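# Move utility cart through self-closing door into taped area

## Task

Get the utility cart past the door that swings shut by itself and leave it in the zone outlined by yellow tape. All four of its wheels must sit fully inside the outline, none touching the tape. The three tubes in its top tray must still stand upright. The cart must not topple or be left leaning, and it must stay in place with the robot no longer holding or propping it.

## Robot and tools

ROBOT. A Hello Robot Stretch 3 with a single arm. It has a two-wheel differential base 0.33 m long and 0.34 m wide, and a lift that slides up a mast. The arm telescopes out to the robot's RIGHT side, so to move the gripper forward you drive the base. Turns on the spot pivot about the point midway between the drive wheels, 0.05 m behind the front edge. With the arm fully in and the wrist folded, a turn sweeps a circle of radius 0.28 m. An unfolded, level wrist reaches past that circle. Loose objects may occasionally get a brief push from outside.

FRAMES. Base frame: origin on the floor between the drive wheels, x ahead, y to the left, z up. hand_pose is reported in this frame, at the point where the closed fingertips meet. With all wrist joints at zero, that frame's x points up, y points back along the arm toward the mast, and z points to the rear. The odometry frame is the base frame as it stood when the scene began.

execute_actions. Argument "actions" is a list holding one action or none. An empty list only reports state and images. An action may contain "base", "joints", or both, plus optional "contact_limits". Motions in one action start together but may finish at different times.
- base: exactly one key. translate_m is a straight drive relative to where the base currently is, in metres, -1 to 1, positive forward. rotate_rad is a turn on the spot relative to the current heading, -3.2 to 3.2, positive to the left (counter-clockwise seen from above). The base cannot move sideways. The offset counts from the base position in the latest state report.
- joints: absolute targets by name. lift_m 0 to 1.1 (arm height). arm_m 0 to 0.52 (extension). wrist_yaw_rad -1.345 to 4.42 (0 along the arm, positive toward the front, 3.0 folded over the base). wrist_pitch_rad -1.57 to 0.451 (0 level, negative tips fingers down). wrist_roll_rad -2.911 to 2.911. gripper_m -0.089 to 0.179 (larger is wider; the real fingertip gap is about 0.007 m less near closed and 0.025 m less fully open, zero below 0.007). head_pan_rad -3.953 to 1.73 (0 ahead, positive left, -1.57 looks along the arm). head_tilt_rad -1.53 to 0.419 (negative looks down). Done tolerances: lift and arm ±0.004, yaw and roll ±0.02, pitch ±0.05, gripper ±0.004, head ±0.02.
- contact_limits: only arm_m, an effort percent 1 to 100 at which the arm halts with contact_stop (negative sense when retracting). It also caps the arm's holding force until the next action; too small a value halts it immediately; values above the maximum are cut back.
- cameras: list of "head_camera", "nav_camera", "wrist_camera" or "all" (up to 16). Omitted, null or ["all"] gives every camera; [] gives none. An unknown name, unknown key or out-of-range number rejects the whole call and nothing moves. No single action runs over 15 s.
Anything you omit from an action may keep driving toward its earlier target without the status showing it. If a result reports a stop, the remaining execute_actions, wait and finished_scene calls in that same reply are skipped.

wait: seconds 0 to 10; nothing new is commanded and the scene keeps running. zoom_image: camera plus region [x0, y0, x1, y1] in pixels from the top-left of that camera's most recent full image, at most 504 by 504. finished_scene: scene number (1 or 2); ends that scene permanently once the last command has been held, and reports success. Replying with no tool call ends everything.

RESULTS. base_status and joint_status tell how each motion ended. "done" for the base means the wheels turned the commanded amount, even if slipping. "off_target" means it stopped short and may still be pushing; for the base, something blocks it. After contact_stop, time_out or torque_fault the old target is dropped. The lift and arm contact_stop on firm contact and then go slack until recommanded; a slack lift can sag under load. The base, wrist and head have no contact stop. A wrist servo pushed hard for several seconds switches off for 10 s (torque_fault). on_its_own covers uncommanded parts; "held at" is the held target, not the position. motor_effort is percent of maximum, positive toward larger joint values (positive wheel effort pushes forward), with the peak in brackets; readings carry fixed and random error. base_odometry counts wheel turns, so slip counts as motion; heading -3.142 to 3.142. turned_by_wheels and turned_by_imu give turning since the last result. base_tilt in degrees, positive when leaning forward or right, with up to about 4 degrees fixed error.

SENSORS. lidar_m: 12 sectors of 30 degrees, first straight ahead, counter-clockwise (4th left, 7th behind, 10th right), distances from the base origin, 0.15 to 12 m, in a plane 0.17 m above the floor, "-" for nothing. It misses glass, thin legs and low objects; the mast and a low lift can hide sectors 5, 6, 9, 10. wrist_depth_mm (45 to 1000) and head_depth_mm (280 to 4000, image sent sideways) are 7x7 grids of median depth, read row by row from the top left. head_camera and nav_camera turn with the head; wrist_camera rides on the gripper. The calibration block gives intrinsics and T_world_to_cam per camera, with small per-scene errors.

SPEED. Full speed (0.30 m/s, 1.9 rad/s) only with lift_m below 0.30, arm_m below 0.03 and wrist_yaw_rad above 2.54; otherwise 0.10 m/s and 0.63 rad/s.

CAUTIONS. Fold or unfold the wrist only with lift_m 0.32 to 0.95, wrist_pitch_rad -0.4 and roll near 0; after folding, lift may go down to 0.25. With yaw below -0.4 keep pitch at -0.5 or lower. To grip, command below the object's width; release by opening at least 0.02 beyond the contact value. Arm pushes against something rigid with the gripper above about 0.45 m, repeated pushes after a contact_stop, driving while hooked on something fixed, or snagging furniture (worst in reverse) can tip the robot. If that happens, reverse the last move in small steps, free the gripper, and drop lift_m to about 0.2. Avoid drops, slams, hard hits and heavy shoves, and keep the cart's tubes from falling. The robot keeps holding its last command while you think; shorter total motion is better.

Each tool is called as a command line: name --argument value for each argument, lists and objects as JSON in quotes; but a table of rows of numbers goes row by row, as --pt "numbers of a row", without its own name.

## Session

execute_actions --actions '[]'

Scene clock: 0.00 s.
base_odometry: x=+0.000 y=+0.000 heading=+0.000 (m, m, rad; odometry frame)
turned_by_wheels: +0.000 (rad since the last result)
turned_by_imu: +0.000 (rad since the last result)
base_tilt: forward=-2.1 right=-1.2 (deg)
lidar_m: 1.35 1.54 1.84 1.44 0.82 0.71 0.71 0.78 0.67 0.67 0.77 1.34
head_depth_mm: 2151 2812 2806 2876 2867 2899 2293 / 2127 2893 2931 2906 2911 2951 2295 / 2139 2959 3009 2989 2974 2954 2173 / 2141 3000 3063 2994 1785 1508 1474 / 2140 3043 3103 3065 1799 1658 1544 / 2142 3125 3163 1690 1703 1781 1619 / 2129 3209 3263 3208 3272 1659 1492
base_status: not commanded
joint_positions: lift_m=+0.568 arm_m=+0.001 wrist_yaw_rad=+2.997 wrist_pitch_rad=-0.594 wrist_roll_rad=-0.001 gripper_m=+0.037 head_pan_rad=-0.010 head_tilt_rad=+0.004
joint_status: not commanded
motor_effort: left_wheel=+0 right_wheel=+0 lift_m=+34 arm_m=+0 wrist_yaw_rad=+0 wrist_pitch_rad=+7 wrist_roll_rad=+0 gripper_m=+0 head_pan_rad=+0 head_tilt_rad=+1 (%)
hand_pose: x=+0.0075 y=+0.0503 z=+0.5434 quat_wxyz=(+0.256, +0.689, +0.158, +0.660) (m; base frame)
wrist_depth_mm: 753 - - - - - - / 830 - - - - - - / 839 - - - - - - / 833 961 - 982 - - - / 797 821 - 844 863 894 871 / 725 735 - 755 757 763 766 / 641 665 - 666 667 666 656
pictures: head_camera (sideways: a quarter turn clockwise sets it upright), nav_camera (sideways: a quarter turn counterclockwise sets it upright), wrist_camera
camera_calibration (this result's frames):
head_camera: T_world_to_cam=[[-0.038429, 0.000553811, -0.999261, 1.32752], [0.0670048, 0.997751, -0.00202386, 0.00194963], [0.997012, -0.067033, -0.0383797, 0.00363372], [0, 0, 0, 1]] pos_world=[0.0472617, -0.00243685, 1.32668]
nav_camera: T_world_to_cam=[[-0.0152159, 0.00387165, 0.999877, -1.26175], [-0.0601768, -0.998183, 0.00294934, 0.0499337], [0.998072, -0.0601245, 0.0154212, -0.0691092], [0, 0, 0, 1]] pos_world=[0.0527823, 0.0505728, 1.26251]
wrist_camera: T_world_to_cam=[[0.985469, -0.164152, 0.0436464, -0.0367944], [-0.0843978, -0.696213, -0.712857, 0.455038], [0.147404, 0.698815, -0.69995, 0.512689], [0, 0, 0, 1]] pos_world=[-0.000908675, -0.0475113, 0.68484]
Images, in order (width x height): head_camera 896x504, nav_camera 672x504, wrist_camera 644x364.

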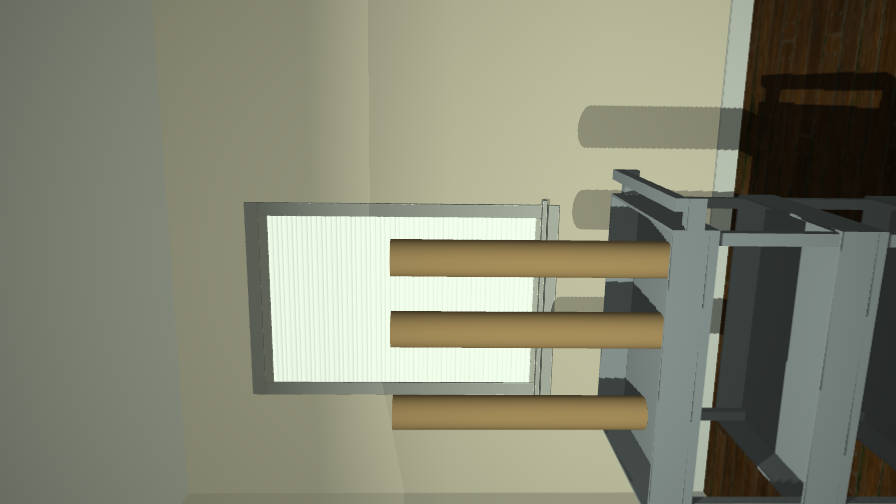

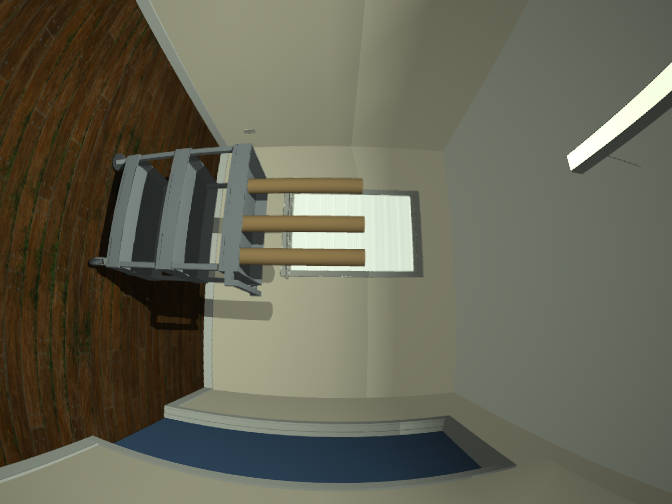

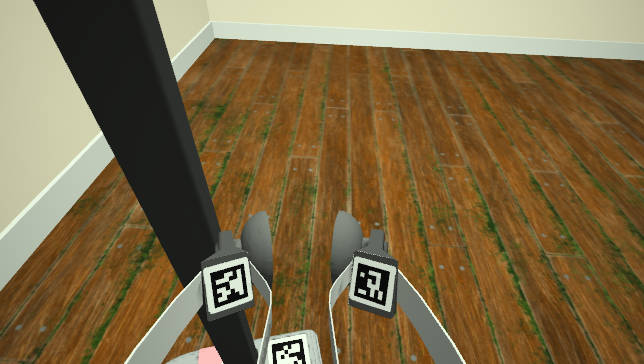

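execute_actions --actions '[{"joints": {"head_pan_rad": -0.6, "head_tilt_rad": -0.55}}]' --cameras '["head_camera", "nav_camera"]'

execute_actions --actions '[{"joints": {"head_pan_rad": 0.1, "head_tilt_rad": -0.55}}]' --cameras '["head_camera", "nav_camera"]'

Scene clock: 9.00 s.
base_odometry: x=+0.000 y=+0.000 heading=+0.000 (m, m, rad; odometry frame)
turned_by_wheels: +0.000 (rad since the last result)
turned_by_imu: +0.001 (rad since the last result)
base_tilt: forward=-2.1 right=-1.2 (deg)
lidar_m: 1.35 1.54 1.84 1.44 0.82 0.71 0.71 0.78 0.67 0.67 0.78 1.34
head_depth_mm: 967 1009 1054 1108 1173 1236 1243 / 1125 1181 1246 1330 1413 1451 1297 / 1500 1604 1508 1624 1722 1523 1291 / 1868 2007 2222 2250 1853 1529 1292 / 2191 2429 2771 2337 1842 1506 1284 / 2625 2844 3078 2338 1848 1514 1280 / 2537 2739 2959 2323 1836 1498 1275
base_status: not commanded
joint_positions: lift_m=+0.568 arm_m=+0.001 wrist_yaw_rad=+2.997 wrist_pitch_rad=-0.594 wrist_roll_rad=-0.001 gripper_m=+0.037 head_pan_rad=-0.593 head_tilt_rad=-0.543
joint_status: all done
motor_effort: left_wheel=+0(0) right_wheel=+0(0) lift_m=+34(34) arm_m=-1(1) wrist_yaw_rad=+0(0) wrist_pitch_rad=+7(7) wrist_roll_rad=+0(0) gripper_m=+0(0) head_pan_rad=-4(33) head_tilt_rad=-2(25) (%)
hand_pose: x=+0.0075 y=+0.0503 z=+0.5434 quat_wxyz=(+0.256, +0.689, +0.158, +0.660) (m; base frame)
wrist_depth_mm: 739 - - - - - - / 797 - - - - - - / 836 - - - - - - / 829 984 - 998 - - - / 827 853 - 856 852 866 883 / 734 734 - 733 762 777 785 / 639 657 - 679 662 656 681
pictures: head_camera (sideways: a quarter turn clockwise sets it upright), nav_camera (sideways: a quarter turn counterclockwise sets it upright)
camera_calibration (this result's frames):
head_camera: T_world_to_cam=[[-0.458179, 0.308799, -0.833496, 1.1136], [0.596937, 0.801684, -0.031127, 0.036594], [0.658588, -0.511806, -0.551649, 0.673702], [0, 0, 0, 1]] pos_world=[0.044691, -0.0284109, 1.30097]
nav_camera: T_world_to_cam=[[0.422569, -0.280157, 0.861944, -1.08417], [-0.591899, -0.805513, 0.0283642, 0.0201013], [0.68636, -0.52217, -0.50621, 0.611719], [0, 0, 0, 1]] pos_world=[0.0501736, 0.0318762, 1.24358]
Images, in order (width x height): head_camera 896x504, nav_camera 672x504.

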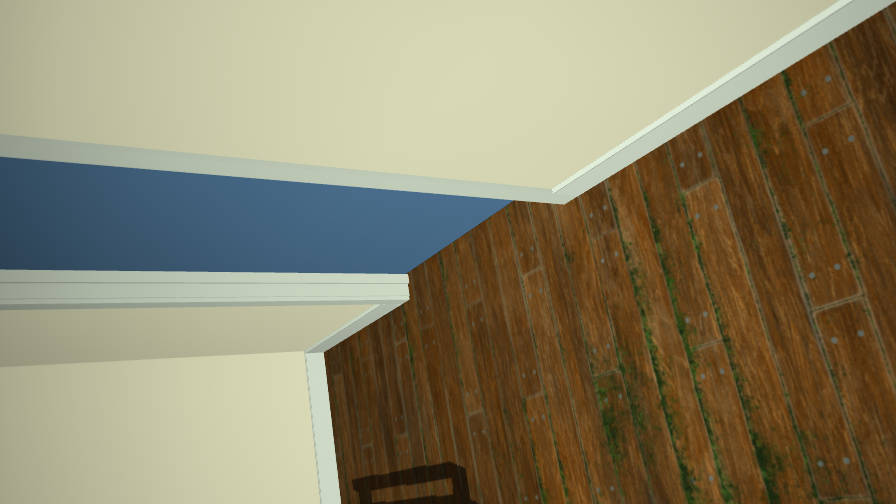

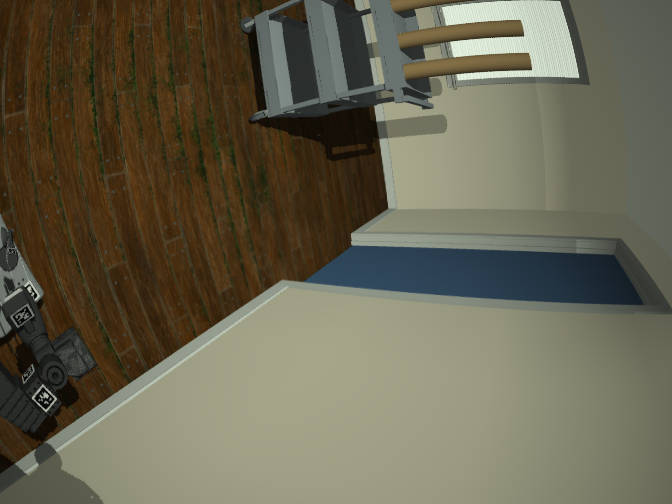

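Scene clock: 9.97 s.
base_odometry: x=+0.000 y=+0.000 heading=+0.000 (m, m, rad; odometry frame)
turned_by_wheels: +0.000 (rad since the last result)
turned_by_imu: +0.000 (rad since the last result)
base_tilt: forward=-2.0 right=-1.2 (deg)
lidar_m: 1.35 1.54 1.84 1.43 0.82 0.71 0.71 0.78 0.67 0.67 0.77 1.34
head_depth_mm: 2507 2758 2980 2392 1856 1525 1307 / 2598 2760 3015 2372 1856 1530 1298 / 1355 1491 1451 1711 1791 1524 1289 / 1409 1546 1888 1870 1743 1519 1289 / 1541 1646 1872 1932 1802 1514 1288 / 2897 3155 1861 2070 1836 1511 1280 / 2720 2928 2984 2339 1824 1506 1282
base_status: not commanded
joint_positions: lift_m=+0.568 arm_m=+0.001 wrist_yaw_rad=+2.997 wrist_pitch_rad=-0.594 wrist_roll_rad=-0.001 gripper_m=+0.037 head_pan_rad=+0.093 head_tilt_rad=-0.543
joint_status: all done
motor_effort: left_wheel=+0(0) right_wheel=+0(0) lift_m=+34(34) arm_m=-1(0) wrist_yaw_rad=+0(0) wrist_pitch_rad=+7(7) wrist_roll_rad=+0(0) gripper_m=+1(1) head_pan_rad=+4(38) head_tilt_rad=-2(4) (%)
hand_pose: x=+0.0075 y=+0.0503 z=+0.5434 quat_wxyz=(+0.256, +0.689, +0.158, +0.660) (m; base frame)
wrist_depth_mm: 774 - - - - - - / 811 - - - - - - / 825 - - - - - - / 841 991 985 - - - - / 792 841 - 860 842 885 888 / 697 753 - 731 763 773 746 / 635 643 - 674 658 688 677
pictures: head_camera (sideways: a quarter turn clockwise sets it upright), nav_camera (sideways: a quarter turn counterclockwise sets it upright)
camera_calibration (this result's frames):
head_camera: T_world_to_cam=[[-0.550315, -0.05105, -0.833395, 1.11403], [-0.0454723, 0.99848, -0.0311356, 0.0405239], [0.833718, 0.020762, -0.5518, 0.672831], [0, 0, 0, 1]] pos_world=[0.053959, 0.00243952, 1.30096]
nav_camera: T_world_to_cam=[[0.504623, 0.0506774, 0.861851, -1.08455], [0.0517948, -0.998255, 0.0283717, 0.016165], [0.861785, 0.0303225, -0.506367, 0.610853], [0, 0, 0, 1]] pos_world=[0.0200251, 0.0525762, 1.24357]
Images, in order (width x height): head_camera 896x504, nav_camera 672x504.

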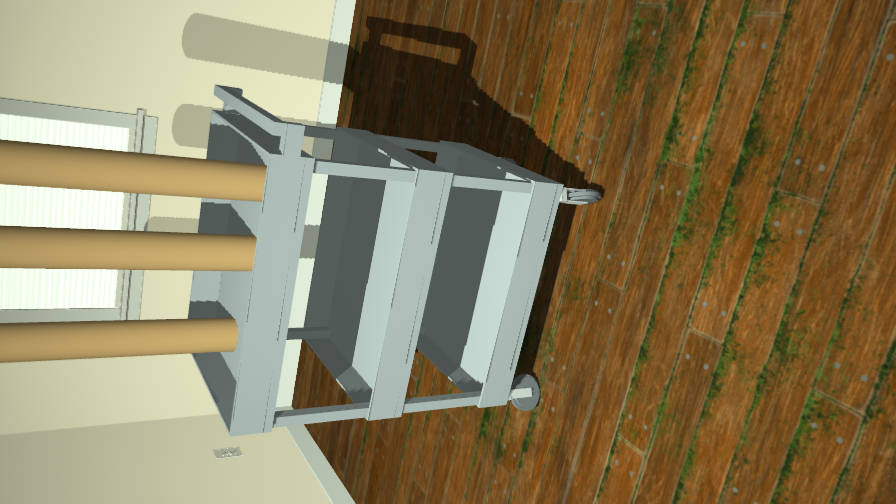

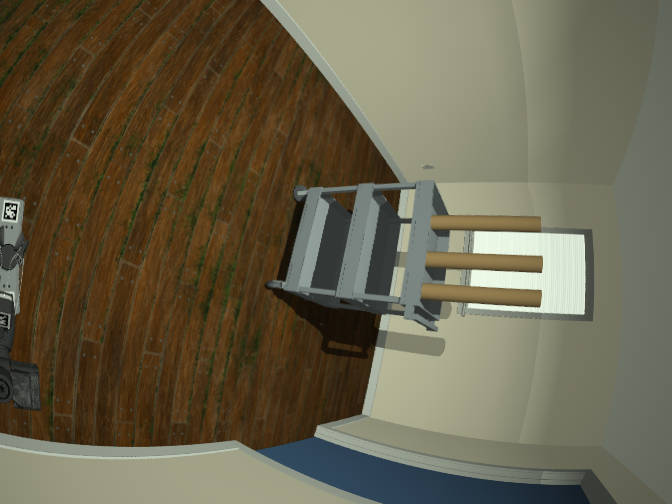

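zoom_image --camera "nav_camera" --region '[240, 400, 672, 504]'

Region (240, 400, 672, 504) of nav_camera's 672x504 image, scaled by 1.167, with more detail than that image has; it fills the top 121 rows of this view, and the rest is white.

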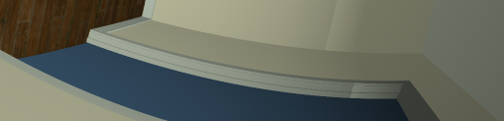

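execute_actions --actions '[{"base": {"rotate_rad": -0.393}, "joints": {"lift_m": 0.28, "wrist_pitch_rad": -0.4, "wrist_yaw_rad": 3.05, "head_pan_rad": -0.3, "head_tilt_rad": -0.6}}]' --cameras '[]'

execute_actions --actions '[{"base": {"translate_m": 1.0}}]' --cameras '[]'

execute_actions --actions '[{"base": {"translate_m": 0.632}, "joints": {"head_pan_rad": -1.4, "head_tilt_rad": -0.3}}]' --cameras '["head_camera", "nav_camera"]'

Scene clock: 102.47 s.
base_odometry: x=+0.000 y=+0.000 heading=-0.393 (m, m, rad; odometry frame)
turned_by_wheels: -0.393 (rad since the last result)
turned_by_imu: -0.392 (rad since the last result)
base_tilt: forward=-2.1 right=-1.3 (deg)
lidar_m: 1.95 1.35 2.00 1.84 1.17 0.77 0.71 0.72 0.73 0.67 0.68 0.85
head_depth_mm: 853 900 954 1015 1086 1169 1218 / 964 1027 1102 1186 1278 1376 1255 / 1113 1206 1305 1433 1567 1463 1257 / 1492 1637 1798 1816 1750 1460 1253 / 1833 2061 2314 2186 1753 1459 1251 / 2124 2452 2638 2155 1739 1462 1252 / 2567 2806 2860 2172 1748 1456 1249
base_status: done
joint_positions: lift_m=+0.280 arm_m=+0.001 wrist_yaw_rad=+3.047 wrist_pitch_rad=-0.421 wrist_roll_rad=-0.001 gripper_m=+0.037 head_pan_rad=-0.293 head_tilt_rad=-0.592
joint_status: all done
motor_effort: left_wheel=+2(5) right_wheel=-3(4) lift_m=+26(26) arm_m=-1(0) wrist_yaw_rad=+2(2) wrist_pitch_rad=+12(12) wrist_roll_rad=+0(0) gripper_m=+0(1) head_pan_rad=-3(27) head_tilt_rad=-3(6) (%)
hand_pose: x=-0.0001 y=+0.0766 z=+0.2922 quat_wxyz=(+0.181, +0.697, +0.115, +0.684) (m; base frame)
wrist_depth_mm: - - - - - - - / - - - - - - - / 957 - 996 - - - - / 725 741 740 758 775 781 795 / 575 594 - 594 607 616 628 / 492 497 - 523 520 508 518 / 435 - - - 430 433 439
pictures: none
No camera images: the call's "cameras" was empty. Leave "cameras" out to get every camera's image.

Scene clock: 107.40 s.
base_odometry: x=+0.924 y=-0.383 heading=-0.393 (m, m, rad; odometry frame)
turned_by_wheels: +0.000 (rad since the last result)
turned_by_imu: +0.000 (rad since the last result)
base_tilt: forward=-2.1 right=-1.2 (deg)
lidar_m: 1.36 0.63 0.51 0.90 1.99 1.84 1.69 0.89 0.59 0.54 0.54 0.78
head_depth_mm: 781 825 879 932 1000 1076 1094 / 887 949 1008 1089 1179 1285 1269 / 1030 1107 1205 1310 1444 1432 1256 / 1138 1251 1388 1556 1701 1461 1255 / 1302 1459 1652 1907 1735 1460 1249 / 1693 1904 2152 2171 1735 1465 1244 / 1732 1897 2088 2162 1725 1440 1243
base_status: done
joint_positions: lift_m=+0.280 arm_m=+0.001 wrist_yaw_rad=+3.048 wrist_pitch_rad=-0.421 wrist_roll_rad=-0.001 gripper_m=+0.037 head_pan_rad=-0.293 head_tilt_rad=-0.593
joint_status: not commanded
motor_effort: left_wheel=+2(10) right_wheel=-2(4) lift_m=+27(26) arm_m=-1(1) wrist_yaw_rad=+1(2) wrist_pitch_rad=+11(12) wrist_roll_rad=+0(0) gripper_m=+1(1) head_pan_rad=-3(3) head_tilt_rad=-3(3) (%)
hand_pose: x=-0.0002 y=+0.0767 z=+0.2924 quat_wxyz=(+0.180, +0.697, +0.115, +0.684) (m; base frame)
wrist_depth_mm: - - - - - - - / - - - - 895 918 833 / 924 - 968 999 666 583 653 / 727 726 764 764 729 771 761 / 590 595 - 609 623 605 626 / 494 498 - 525 517 523 519 / 439 - - - 434 441 438
pictures: none
No camera images: the call's "cameras" was empty. Leave "cameras" out to get every camera's image.

Scene clock: 111.30 s.
base_odometry: x=+1.508 y=-0.625 heading=-0.393 (m, m, rad; odometry frame)
turned_by_wheels: +0.000 (rad since the last result)
turned_by_imu: +0.000 (rad since the last result)
base_tilt: forward=-2.1 right=-1.2 (deg)
lidar_m: 1.19 1.45 1.80 0.46 0.47 2.51 2.32 0.75 0.52 0.53 0.54 0.67
head_depth_mm: 433 456 485 516 551 592 639 / 433 457 485 517 552 593 639 / 434 458 486 519 554 594 641 / 435 459 487 519 555 596 643 / 436 460 488 520 556 599 644 / 437 460 489 521 555 599 646 / 436 463 491 521 558 599 648
base_status: done
joint_positions: lift_m=+0.280 arm_m=+0.001 wrist_yaw_rad=+3.048 wrist_pitch_rad=-0.420 wrist_roll_rad=-0.001 gripper_m=+0.037 head_pan_rad=-1.393 head_tilt_rad=-0.310
joint_status: all done
motor_effort: left_wheel=+2(11) right_wheel=-2(6) lift_m=+27(27) arm_m=+0(0) wrist_yaw_rad=+1(1) wrist_pitch_rad=+11(11) wrist_roll_rad=+0(0) gripper_m=+1(0) head_pan_rad=-3(41) head_tilt_rad=+4(21) (%)
hand_pose: x=-0.0002 y=+0.0767 z=+0.2924 quat_wxyz=(+0.180, +0.697, +0.115, +0.684) (m; base frame)
wrist_depth_mm: - - - - - - - / - - 931 913 - - - / 477 - 539 586 - - - / 544 576 728 701 786 776 775 / 574 570 - 609 606 620 615 / 487 502 - 517 525 506 527 / 430 - - - 443 441 441
pictures: head_camera (sideways: a quarter turn clockwise sets it upright), nav_camera (sideways: a quarter turn counterclockwise sets it upright)
camera_calibration (this result's frames):
head_camera: T_world_to_cam=[[-0.0609631, 0.339929, -0.938473, 1.24811], [0.992046, 0.124374, -0.019393, 0.0189152], [0.110129, -0.932191, -0.344807, 0.4079], [0, 0, 0, 1]] pos_world=[0.0124024, -0.0463826, 1.31234]
nav_camera: T_world_to_cam=[[0.0557626, -0.289178, 0.95565, -1.2042], [-0.991201, -0.131115, 0.0181619, 0.0358122], [0.120048, -0.948254, -0.293945, 0.33895], [0, 0, 0, 1]] pos_world=[0.0619562, -0.0221223, 1.24977]
Images, in order (width x height): head_camera 896x504, nav_camera 672x504.

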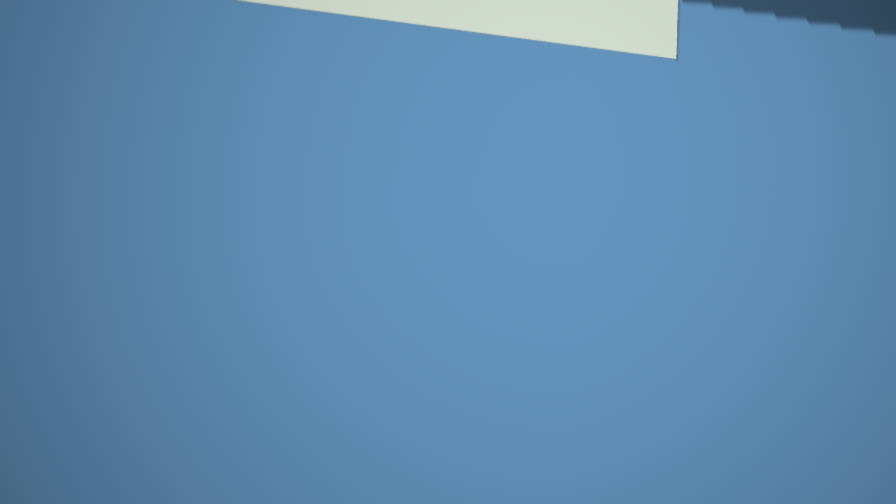

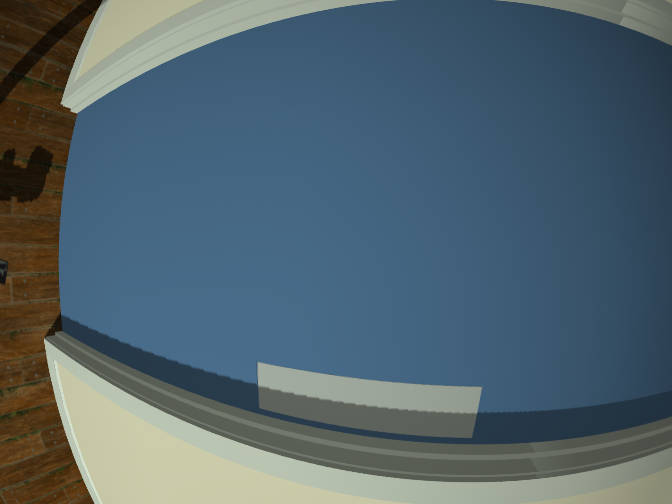

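execute_actions --actions '[{"base": {"rotate_rad": 1.885}, "joints": {"lift_m": 0.738, "wrist_yaw_rad": 2.1, "head_pan_rad": 0.0, "head_tilt_rad": -0.9}}]' --cameras '[]'

execute_actions --actions '[{"joints": {"wrist_pitch_rad": 0.0, "wrist_roll_rad": 1.57, "gripper_m": 0.12}}]'

Scene clock: 144.23 s.
base_odometry: x=+1.508 y=-0.625 heading=+1.492 (m, m, rad; odometry frame)
turned_by_wheels: +1.885 (rad since the last result)
turned_by_imu: +1.885 (rad since the last result)
base_tilt: forward=-2.0 right=-1.2 (deg)
lidar_m: 0.46 0.52 2.33 1.08 0.54 0.53 0.53 0.59 0.77 1.43 1.58 0.46
head_depth_mm: 979 834 717 584 1405 1265 1140 / 868 851 715 929 930 1242 1140 / 494 748 696 961 941 1211 1132 / 484 562 630 973 941 1229 1119 / 968 836 705 970 1117 1237 1128 / 1968 792 702 965 1137 1248 1125 / 2051 2153 618 1495 1386 1239 1124
base_status: done
joint_positions: lift_m=+0.738 arm_m=+0.001 wrist_yaw_rad=+2.103 wrist_pitch_rad=-0.420 wrist_roll_rad=-0.001 gripper_m=+0.037 head_pan_rad=-0.007 head_tilt_rad=-0.889
joint_status: all done
motor_effort: left_wheel=-2(8) right_wheel=+3(10) lift_m=+41(42) arm_m=+0(1) wrist_yaw_rad=-2(2) wrist_pitch_rad=+11(11) wrist_roll_rad=+0(0) gripper_m=+0(0) head_pan_rad=+4(43) head_tilt_rad=-5(24) (%)
hand_pose: x=+0.1718 y=-0.0328 z=+0.7499 quat_wxyz=(+0.472, +0.673, -0.215, +0.528) (m; base frame)
wrist_depth_mm: - - - 430 355 294 233 / - - - - - 331 282 / - - - - 955 920 821 / - - - 690 733 734 582 / - - - - 546 602 - / - - - 853 502 442 - / 919 909 936 873 770 746 959
pictures: none
No camera images: the call's "cameras" was empty. Leave "cameras" out to get every camera's image.

Scene clock: 145.70 s.
base_odometry: x=+1.508 y=-0.625 heading=+1.492 (m, m, rad; odometry frame)
turned_by_wheels: +0.000 (rad since the last result)
turned_by_imu: +0.000 (rad since the last result)
base_tilt: forward=-2.0 right=-1.3 (deg)
lidar_m: 0.46 0.52 2.33 1.08 0.54 0.53 0.53 0.59 0.77 1.43 1.58 0.46
head_depth_mm: 981 835 719 584 1396 1270 1144 / 863 852 716 931 931 1246 1155 / 494 748 694 961 937 1204 1115 / 483 561 633 973 927 1230 1133 / 972 834 702 971 1115 1231 1136 / 1972 792 699 963 1134 1243 1128 / 2043 2157 616 1489 1392 1236 1125
base_status: not commanded
joint_positions: lift_m=+0.738 arm_m=+0.001 wrist_yaw_rad=+2.103 wrist_pitch_rad=-0.025 wrist_roll_rad=+1.565 gripper_m=+0.120 head_pan_rad=-0.007 head_tilt_rad=-0.889
joint_status: all done
motor_effort: left_wheel=-2(2) right_wheel=+2(2) lift_m=+41(41) arm_m=-1(1) wrist_yaw_rad=-1(2) wrist_pitch_rad=+14(14) wrist_roll_rad=+3(5) gripper_m=+1(81) head_pan_rad=+3(4) head_tilt_rad=-4(4) (%)
hand_pose: x=+0.1988 y=-0.0167 z=+0.8457 quat_wxyz=(+0.013, +0.868, -0.496, -0.004) (m; base frame)
wrist_depth_mm: 394 403 408 328 942 595 367 / - - - 386 - 589 412 / - - - 460 - 590 686 / - - - 535 - 565 818 / - - - - - - 899 / - - - - - - 917 / - - - - - - 897
pictures: head_camera (sideways: a quarter turn clockwise sets it upright), nav_camera (sideways: a quarter turn counterclockwise sets it upright), wrist_camera
camera_calibration (this result's frames):
head_camera: T_world_to_cam=[[-0.802407, 0.00569808, -0.596749, 0.807157], [0.0407757, 0.998141, -0.0452975, 0.0584177], [0.595382, -0.06068, -0.801148, 0.998601], [0, 0, 0, 1]] pos_world=[0.0507375, -0.00231325, 1.28434]
nav_camera: T_world_to_cam=[[0.769244, -0.00160666, 0.638953, -0.795631], [-0.0357728, -0.998537, 0.0405564, 0.00085163], [0.637953, -0.0540549, -0.768176, 0.952775], [0, 0, 0, 1]] pos_world=[0.00423842, 0.0510742, 1.24024]
wrist_camera: T_world_to_cam=[[-0.0420519, -0.0589875, -0.997373, 0.836929], [-0.655367, 0.755119, -0.0170279, 0.189354], [0.754139, 0.652929, -0.0704126, 0.0891416], [0, 0, 0, 1]] pos_world=[0.0920658, -0.15182, 0.844231]
Images, in order (width x height): head_camera 896x504, nav_camera 672x504, wrist_camera 644x364.

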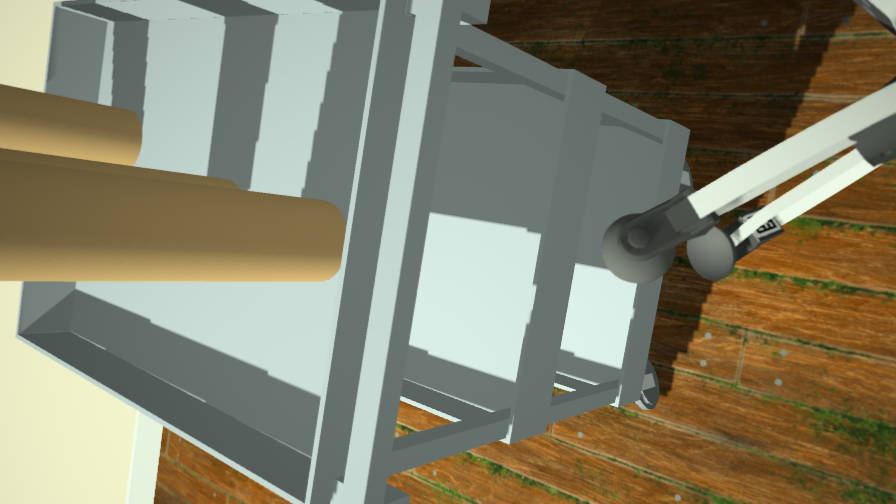

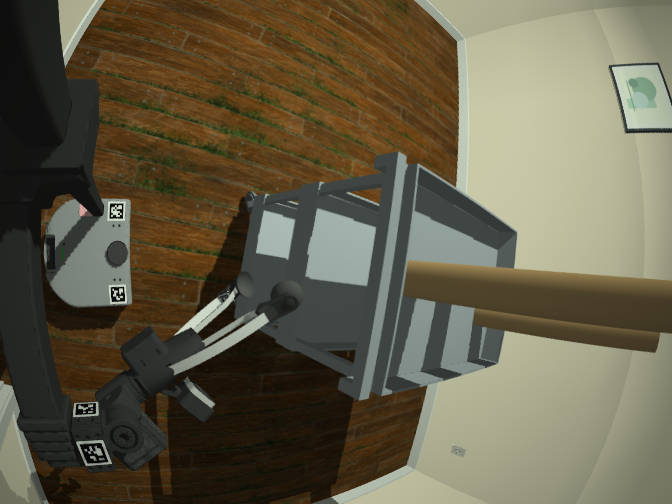

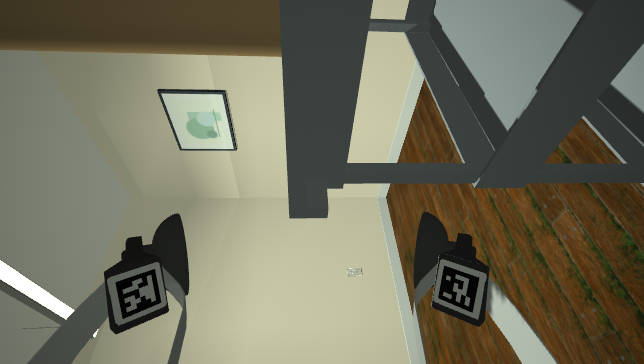

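zoom_image --camera "head_camera" --region '[300, 130, 700, 370]'

Region (300, 130, 700, 370) of head_camera's 896x504 image, scaled by 1.260, with more detail than that image has; it fills the top 302 rows of this view, and the rest is white.

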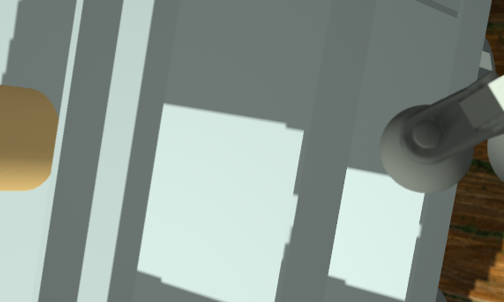

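execute_actions --actions '[{"base": {"translate_m": 0.24}, "joints": {"head_tilt_rad": -1.05}}]' --cameras '["head_camera", "wrist_camera"]'

Scene clock: 186.40 s.
base_odometry: x=+1.527 y=-0.385 heading=+1.492 (m, m, rad; odometry frame)
turned_by_wheels: +0.000 (rad since the last result)
turned_by_imu: +0.001 (rad since the last result)
base_tilt: forward=-2.0 right=-1.2 (deg)
lidar_m: 0.23 0.25 2.29 1.64 0.84 0.72 0.77 0.85 1.20 1.47 0.28 0.23
head_depth_mm: 748 694 619 555 455 1208 - / 635 669 613 553 450 834 - / - 320 413 537 456 1165 1146 / 290 332 413 530 430 1161 1138 / 773 678 606 546 505 1160 1145 / 726 662 601 543 528 1165 1116 / 1910 642 582 539 739 1189 1099
base_status: done
joint_positions: lift_m=+0.738 arm_m=+0.001 wrist_yaw_rad=+2.103 wrist_pitch_rad=-0.024 wrist_roll_rad=+1.565 gripper_m=+0.120 head_pan_rad=-0.007 head_tilt_rad=-1.037
joint_status: all done
motor_effort: left_wheel=-2(4) right_wheel=+3(6) lift_m=+41(41) arm_m=-1(0) wrist_yaw_rad=-2(2) wrist_pitch_rad=+14(14) wrist_roll_rad=+3(3) gripper_m=+0(1) head_pan_rad=+3(2) head_tilt_rad=-4(15) (%)
hand_pose: x=+0.1988 y=-0.0167 z=+0.8458 quat_wxyz=(+0.013, +0.868, -0.496, -0.003) (m; base frame)
wrist_depth_mm: 321 330 47 48 108 112 409 / 208 215 53 54 123 523 400 / 224 225 64 64 143 563 404 / - - 79 77 176 523 410 / - - - 101 222 - 414 / - - - 137 349 392 371 / - - - 318 - - 916
pictures: head_camera (sideways: a quarter turn clockwise sets it upright), wrist_camera
camera_calibration (this result's frames):
head_camera: T_world_to_cam=[[-0.881804, 0.00624222, -0.471575, 0.644574], [0.0337023, 0.99819, -0.0498073, 0.0643229], [0.47041, -0.0598134, -0.880418, 1.1024], [0, 0, 0, 1]] pos_world=[0.0476391, -0.0022916, 1.27774]
wrist_camera: T_world_to_cam=[[-0.0417927, -0.0587756, -0.997396, 0.836986], [-0.655361, 0.755123, -0.0170379, 0.189365], [0.754158, 0.652943, -0.0700779, 0.0888509], [0, 0, 0, 1]] pos_world=[0.0920748, -0.151814, 0.844259]
Images, in order (width x height): head_camera 896x504, wrist_camera 644x364.

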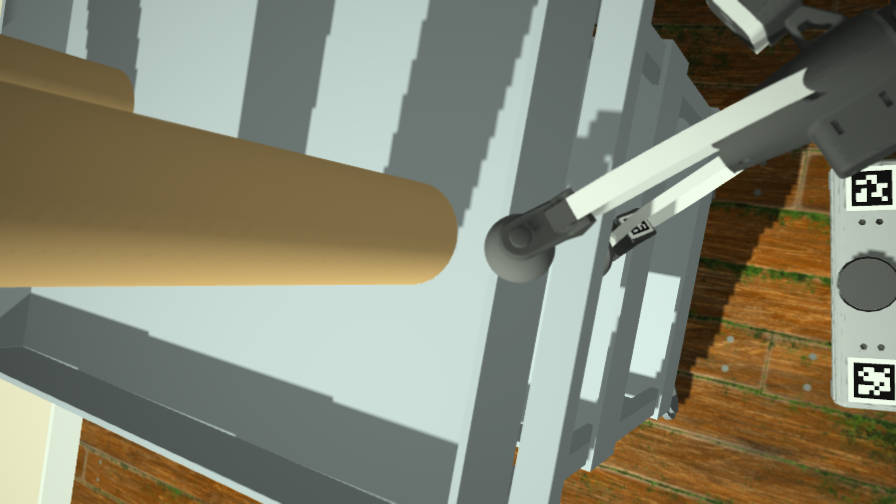

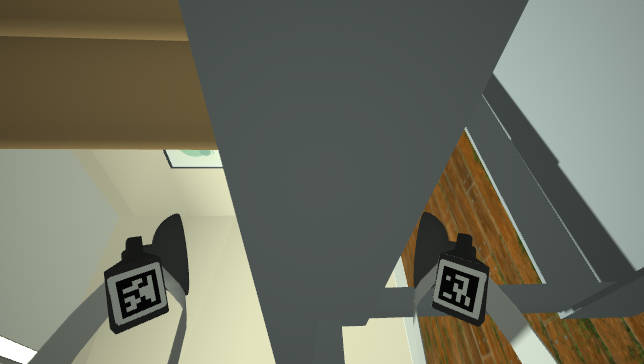

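execute_actions --actions '[{"base": {"translate_m": 0.008}, "joints": {"gripper_m": -0.02}}]' --cameras '["head_camera", "wrist_camera"]'

Scene clock: 197.37 s.
base_odometry: x=+1.527 y=-0.377 heading=+1.492 (m, m, rad; odometry frame)
turned_by_wheels: +0.000 (rad since the last result)
turned_by_imu: +0.001 (rad since the last result)
base_tilt: forward=-2.1 right=-1.2 (deg)
lidar_m: 0.22 0.25 2.29 1.66 0.85 0.73 0.78 0.86 1.22 1.47 0.27 0.22
head_depth_mm: 746 693 616 554 471 1193 - / 642 666 614 553 447 795 - / - 309 400 535 455 1168 1139 / 288 323 400 517 424 1098 1140 / 772 678 604 546 483 1161 1138 / 735 663 601 542 508 1166 1119 / 1910 1702 581 539 561 1200 1105
base_status: done
joint_positions: lift_m=+0.738 arm_m=+0.001 wrist_yaw_rad=+2.103 wrist_pitch_rad=-0.009 wrist_roll_rad=+1.567 gripper_m=-0.019 head_pan_rad=-0.007 head_tilt_rad=-1.037
joint_status: all done
motor_effort: left_wheel=-2(6) right_wheel=+3(6) lift_m=+39(41) arm_m=-1(1) wrist_yaw_rad=-2(2) wrist_pitch_rad=+5(14) wrist_roll_rad=+1(3) gripper_m=-24(100) head_pan_rad=+3(4) head_tilt_rad=-5(4) (%)
hand_pose: x=+0.1992 y=-0.0165 z=+0.8499 quat_wxyz=(+0.005, +0.868, -0.496, -0.001) (m; base frame)
wrist_depth_mm: 317 326 - - 100 101 416 / 206 210 47 47 112 118 422 / 216 218 53 52 132 539 405 / - - 66 62 158 513 427 / - - - 76 200 - 418 / - - 102 100 - - 384 / - - - 172 - - 900
pictures: head_camera (sideways: a quarter turn clockwise sets it upright), wrist_camera
camera_calibration (this result's frames):
head_camera: T_world_to_cam=[[-0.881897, 0.00624317, -0.4714, 0.644347], [0.0336927, 0.99819, -0.0498126, 0.0643298], [0.470236, -0.0598123, -0.880512, 1.10252], [0, 0, 0, 1]] pos_world=[0.0476343, -0.00229158, 1.27774]
wrist_camera: T_world_to_cam=[[-0.0294661, -0.0489083, -0.998369, 0.839635], [-0.655048, 0.755381, -0.0176715, 0.190019], [0.755013, 0.653458, -0.0542954, 0.0751269], [0, 0, 0, 1]] pos_world=[0.0924908, -0.151564, 0.845702]
Images, in order (width x height): head_camera 896x504, wrist_camera 644x364.

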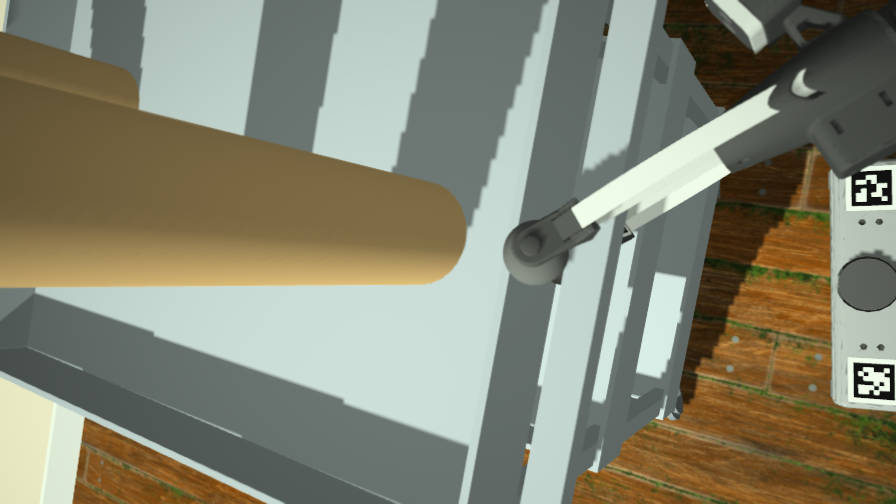

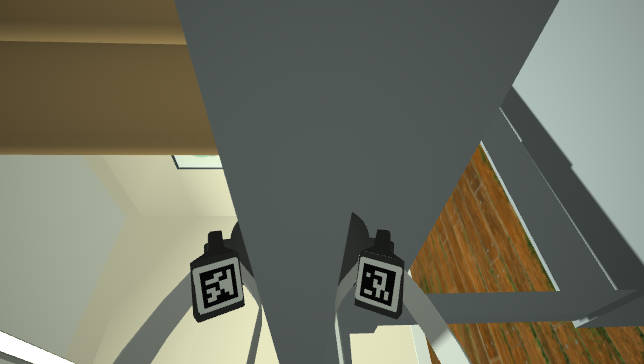

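execute_actions --actions '[{"base": {"translate_m": -0.3}}]' --cameras '["head_camera", "nav_camera"]'

Scene clock: 204.63 s.
base_odometry: x=+1.504 y=-0.676 heading=+1.492 (m, m, rad; odometry frame)
turned_by_wheels: +0.000 (rad since the last result)
turned_by_imu: +0.001 (rad since the last result)
base_tilt: forward=-2.0 right=-1.3 (deg)
lidar_m: 0.49 0.54 2.34 0.96 0.49 0.48 0.48 0.53 0.70 1.42 1.58 0.50
head_depth_mm: 791 691 669 1441 1325 1233 - / 784 687 987 948 1310 1230 - / 578 623 983 959 1287 1193 1139 / 573 605 994 1222 1260 1202 1144 / 771 602 993 1169 1288 1204 1135 / 745 595 974 1231 1303 1207 1117 / 1959 597 1527 1426 1301 1195 1107
base_status: done
joint_positions: lift_m=+0.738 arm_m=+0.001 wrist_yaw_rad=+2.097 wrist_pitch_rad=-0.017 wrist_roll_rad=+1.568 gripper_m=-0.011 head_pan_rad=-0.007 head_tilt_rad=-1.040
joint_status: not commanded
on_its_own: gripper_m is held at -0.011, not at your -0.020, by its stall guard, which is not easing now
motor_effort: left_wheel=-2(16) right_wheel=+1(14) lift_m=+39(39) arm_m=+0(1) wrist_yaw_rad=+2(22) wrist_pitch_rad=+9(9) wrist_roll_rad=+1(1) gripper_m=-6(20) head_pan_rad=+3(3) head_tilt_rad=-3(5) (%)
hand_pose: x=+0.1998 y=-0.0179 z=+0.8479 quat_wxyz=(+0.009, +0.867, -0.499, -0.003) (m; base frame)
wrist_depth_mm: 426 431 428 363 922 597 385 / - - - 416 - 588 662 / - - - 487 - 546 727 / - - - 540 - - 816 / - - - - - - 922 / - - - - - - 966 / - - - - - - 935
pictures: head_camera (sideways: a quarter turn clockwise sets it upright), nav_camera (sideways: a quarter turn counterclockwise sets it upright)
camera_calibration (this result's frames):
head_camera: T_world_to_cam=[[-0.883022, 0.00589319, -0.469295, 0.641613], [0.0331695, 0.998204, -0.0498764, 0.0644159], [0.468159, -0.0596082, -0.881632, 1.10399], [0, 0, 0, 1]] pos_world=[0.0475775, -0.00227438, 1.27763]
nav_camera: T_world_to_cam=[[0.85658, -0.00185911, 0.516011, -0.635992], [-0.0289362, -0.998593, 0.0444364, -0.00423304], [0.515202, -0.0529947, -0.855429, 1.06696], [0, 0, 0, 1]] pos_world=[-0.00504341, 0.0511337, 1.24107]
Images, in order (width x height): head_camera 896x504, nav_camera 672x504.

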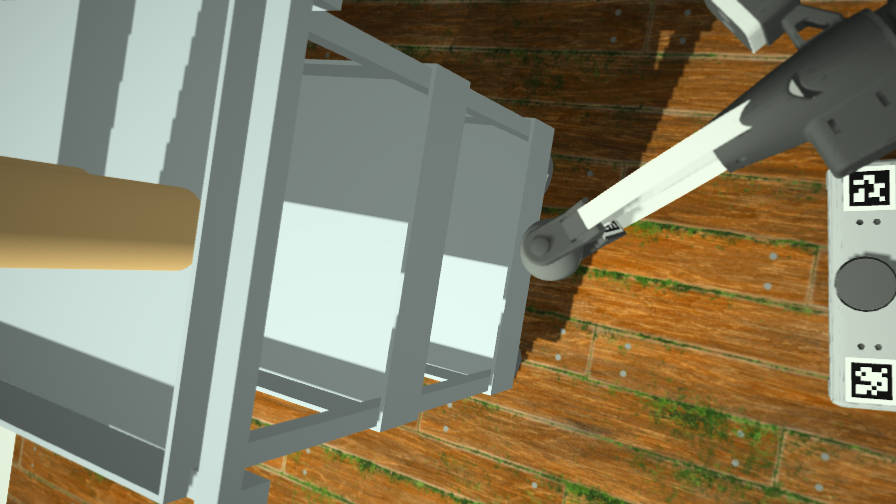

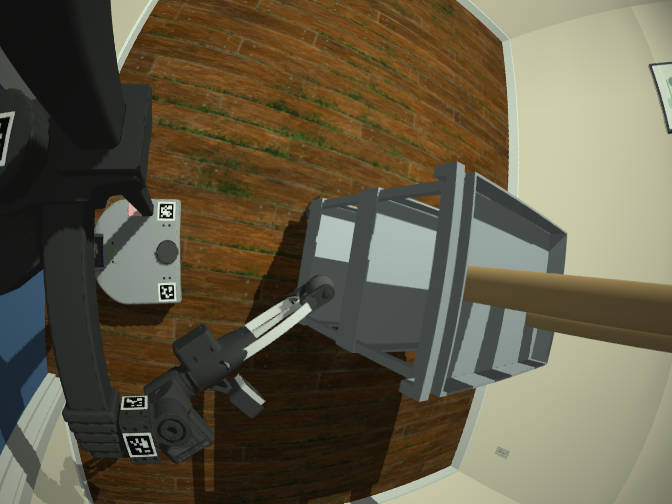

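execute_actions --actions '[{"base": {"translate_m": 0.17}, "joints": {"lift_m": 0.374, "gripper_m": 0.175, "wrist_yaw_rad": 2.0}}]' --cameras '["head_camera", "wrist_camera"]'

Scene clock: 270.50 s.
base_odometry: x=+1.517 y=-0.507 heading=+1.492 (m, m, rad; odometry frame)
turned_by_wheels: +0.000 (rad since the last result)
turned_by_imu: +0.001 (rad since the last result)
base_tilt: forward=-2.1 right=-1.3 (deg)
lidar_m: 0.33 0.36 2.31 1.36 0.70 0.62 0.65 0.72 1.00 1.45 1.60 0.33
head_depth_mm: 787 692 615 497 1295 1220 1128 / 738 687 612 500 872 1210 1128 / 372 456 587 508 868 1206 - / 398 473 560 529 1058 1196 1142 / 770 677 602 542 1143 1207 1133 / 733 674 599 785 1143 1201 1114 / 1968 633 565 709 1299 1191 1102
base_status: done
joint_positions: lift_m=+0.374 arm_m=+0.001 wrist_yaw_rad=+2.003 wrist_pitch_rad=-0.017 wrist_roll_rad=+1.568 gripper_m=+0.175 head_pan_rad=-0.007 head_tilt_rad=-1.040
joint_status: all done
motor_effort: left_wheel=-2(4) right_wheel=+2(6) lift_m=+26(32) arm_m=+0(0) wrist_yaw_rad=-2(3) wrist_pitch_rad=+10(10) wrist_roll_rad=+1(1) gripper_m=+1(83) head_pan_rad=+4(2) head_tilt_rad=-3(4) (%)
hand_pose: x=+0.2109 y=-0.0392 z=+0.4842 quat_wxyz=(+0.009, +0.842, -0.539, -0.003) (m; base frame)
wrist_depth_mm: 377 574 202 198 795 538 360 / 374 560 223 222 836 531 364 / 379 573 260 254 - 528 368 / 375 - - 298 - 542 316 / 368 - - 360 - 500 369 / - 407 412 417 - - 507 / - - - - - 793 500
pictures: head_camera (sideways: a quarter turn clockwise sets it upright), wrist_camera
camera_calibration (this result's frames):
head_camera: T_world_to_cam=[[-0.883022, 0.00589346, -0.469295, 0.641612], [0.0331698, 0.998204, -0.0498764, 0.0644159], [0.468159, -0.0596083, -0.881632, 1.10399], [0, 0, 0, 1]] pos_world=[0.0475775, -0.00227439, 1.27763]
wrist_camera: T_world_to_cam=[[-0.0421215, -0.0491512, -0.997903, 0.476172], [-0.576721, 0.816787, -0.015887, 0.193352], [0.815855, 0.574842, -0.0627508, 0.0495184], [0, 0, 0, 1]] pos_world=[0.0911672, -0.162988, 0.481353]
Images, in order (width x height): head_camera 896x504, wrist_camera 644x364.

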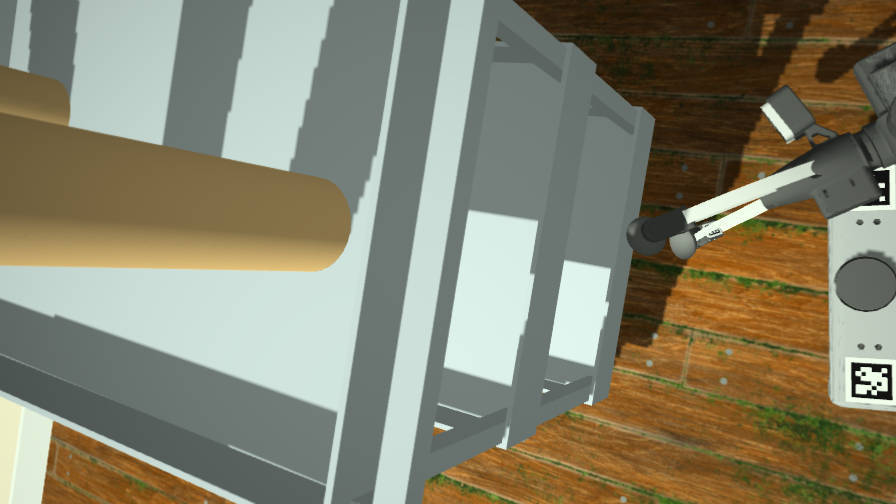

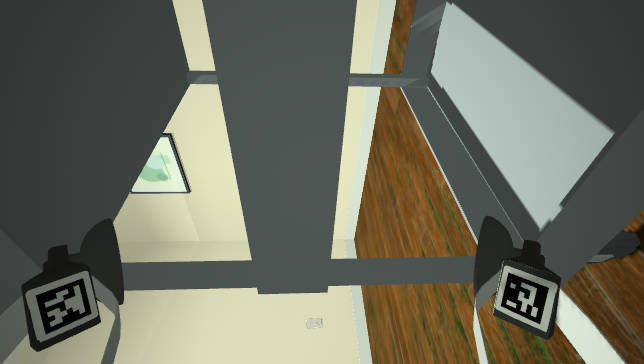

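execute_actions --actions '[{"base": {"translate_m": 0.158}, "joints": {"lift_m": 0.382}}]' --cameras '["head_camera", "wrist_camera"]'

Scene clock: 280.37 s.
base_odometry: x=+1.529 y=-0.349 heading=+1.492 (m, m, rad; odometry frame)
turned_by_wheels: +0.000 (rad since the last result)
turned_by_imu: +0.001 (rad since the last result)
base_tilt: forward=-2.0 right=-1.2 (deg)
lidar_m: 0.17 0.19 2.28 1.73 0.89 0.75 0.80 0.89 1.27 1.48 0.21 0.17
head_depth_mm: 746 691 617 554 503 465 1127 / - - 584 550 502 763 1121 / - - 312 419 500 403 - / 745 657 347 455 503 990 1141 / 749 677 603 544 501 1059 1133 / 737 651 599 542 488 1068 1116 / 1896 1753 571 538 472 1177 1105
base_status: done
joint_positions: lift_m=+0.382 arm_m=+0.001 wrist_yaw_rad=+2.003 wrist_pitch_rad=-0.018 wrist_roll_rad=+1.568 gripper_m=+0.175 head_pan_rad=-0.007 head_tilt_rad=-1.040
joint_status: all done
motor_effort: left_wheel=-2(3) right_wheel=+2(6) lift_m=+41(43) arm_m=-1(1) wrist_yaw_rad=-2(2) wrist_pitch_rad=+10(10) wrist_roll_rad=+1(1) gripper_m=+1(1) head_pan_rad=+4(4) head_tilt_rad=-4(3) (%)
hand_pose: x=+0.2109 y=-0.0392 z=+0.4916 quat_wxyz=(+0.009, +0.842, -0.539, -0.003) (m; base frame)
wrist_depth_mm: - 50 51 51 52 53 376 / - 56 57 57 58 60 372 / 340 63 64 65 66 459 373 / 353 72 73 74 76 507 373 / 352 84 86 87 90 481 376 / - 106 104 106 118 - 376 / - - 131 135 - 783 341
pictures: head_camera (sideways: a quarter turn clockwise sets it upright), wrist_camera
camera_calibration (this result's frames):
head_camera: T_world_to_cam=[[-0.883022, 0.00589346, -0.469295, 0.641613], [0.0331698, 0.998204, -0.0498764, 0.0644159], [0.468159, -0.0596083, -0.881632, 1.10399], [0, 0, 0, 1]] pos_world=[0.0475775, -0.00227439, 1.27763]
wrist_camera: T_world_to_cam=[[-0.0422675, -0.049217, -0.997893, 0.483573], [-0.576706, 0.816798, -0.0158579, 0.193457], [0.815858, 0.574821, -0.0629077, 0.0500635], [0, 0, 0, 1]] pos_world=[0.0911623, -0.162992, 0.488772]
Images, in order (width x height): head_camera 896x504, wrist_camera 644x364.

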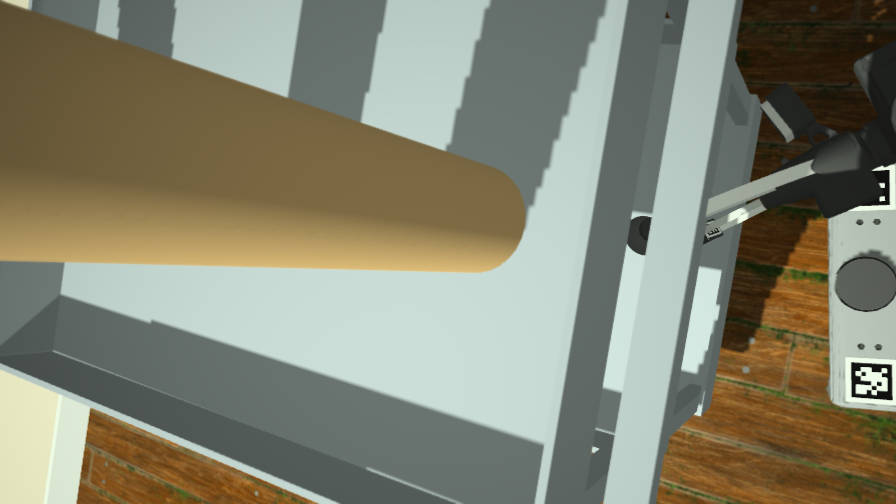

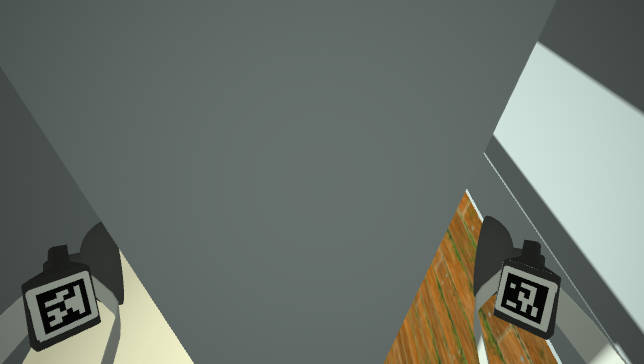

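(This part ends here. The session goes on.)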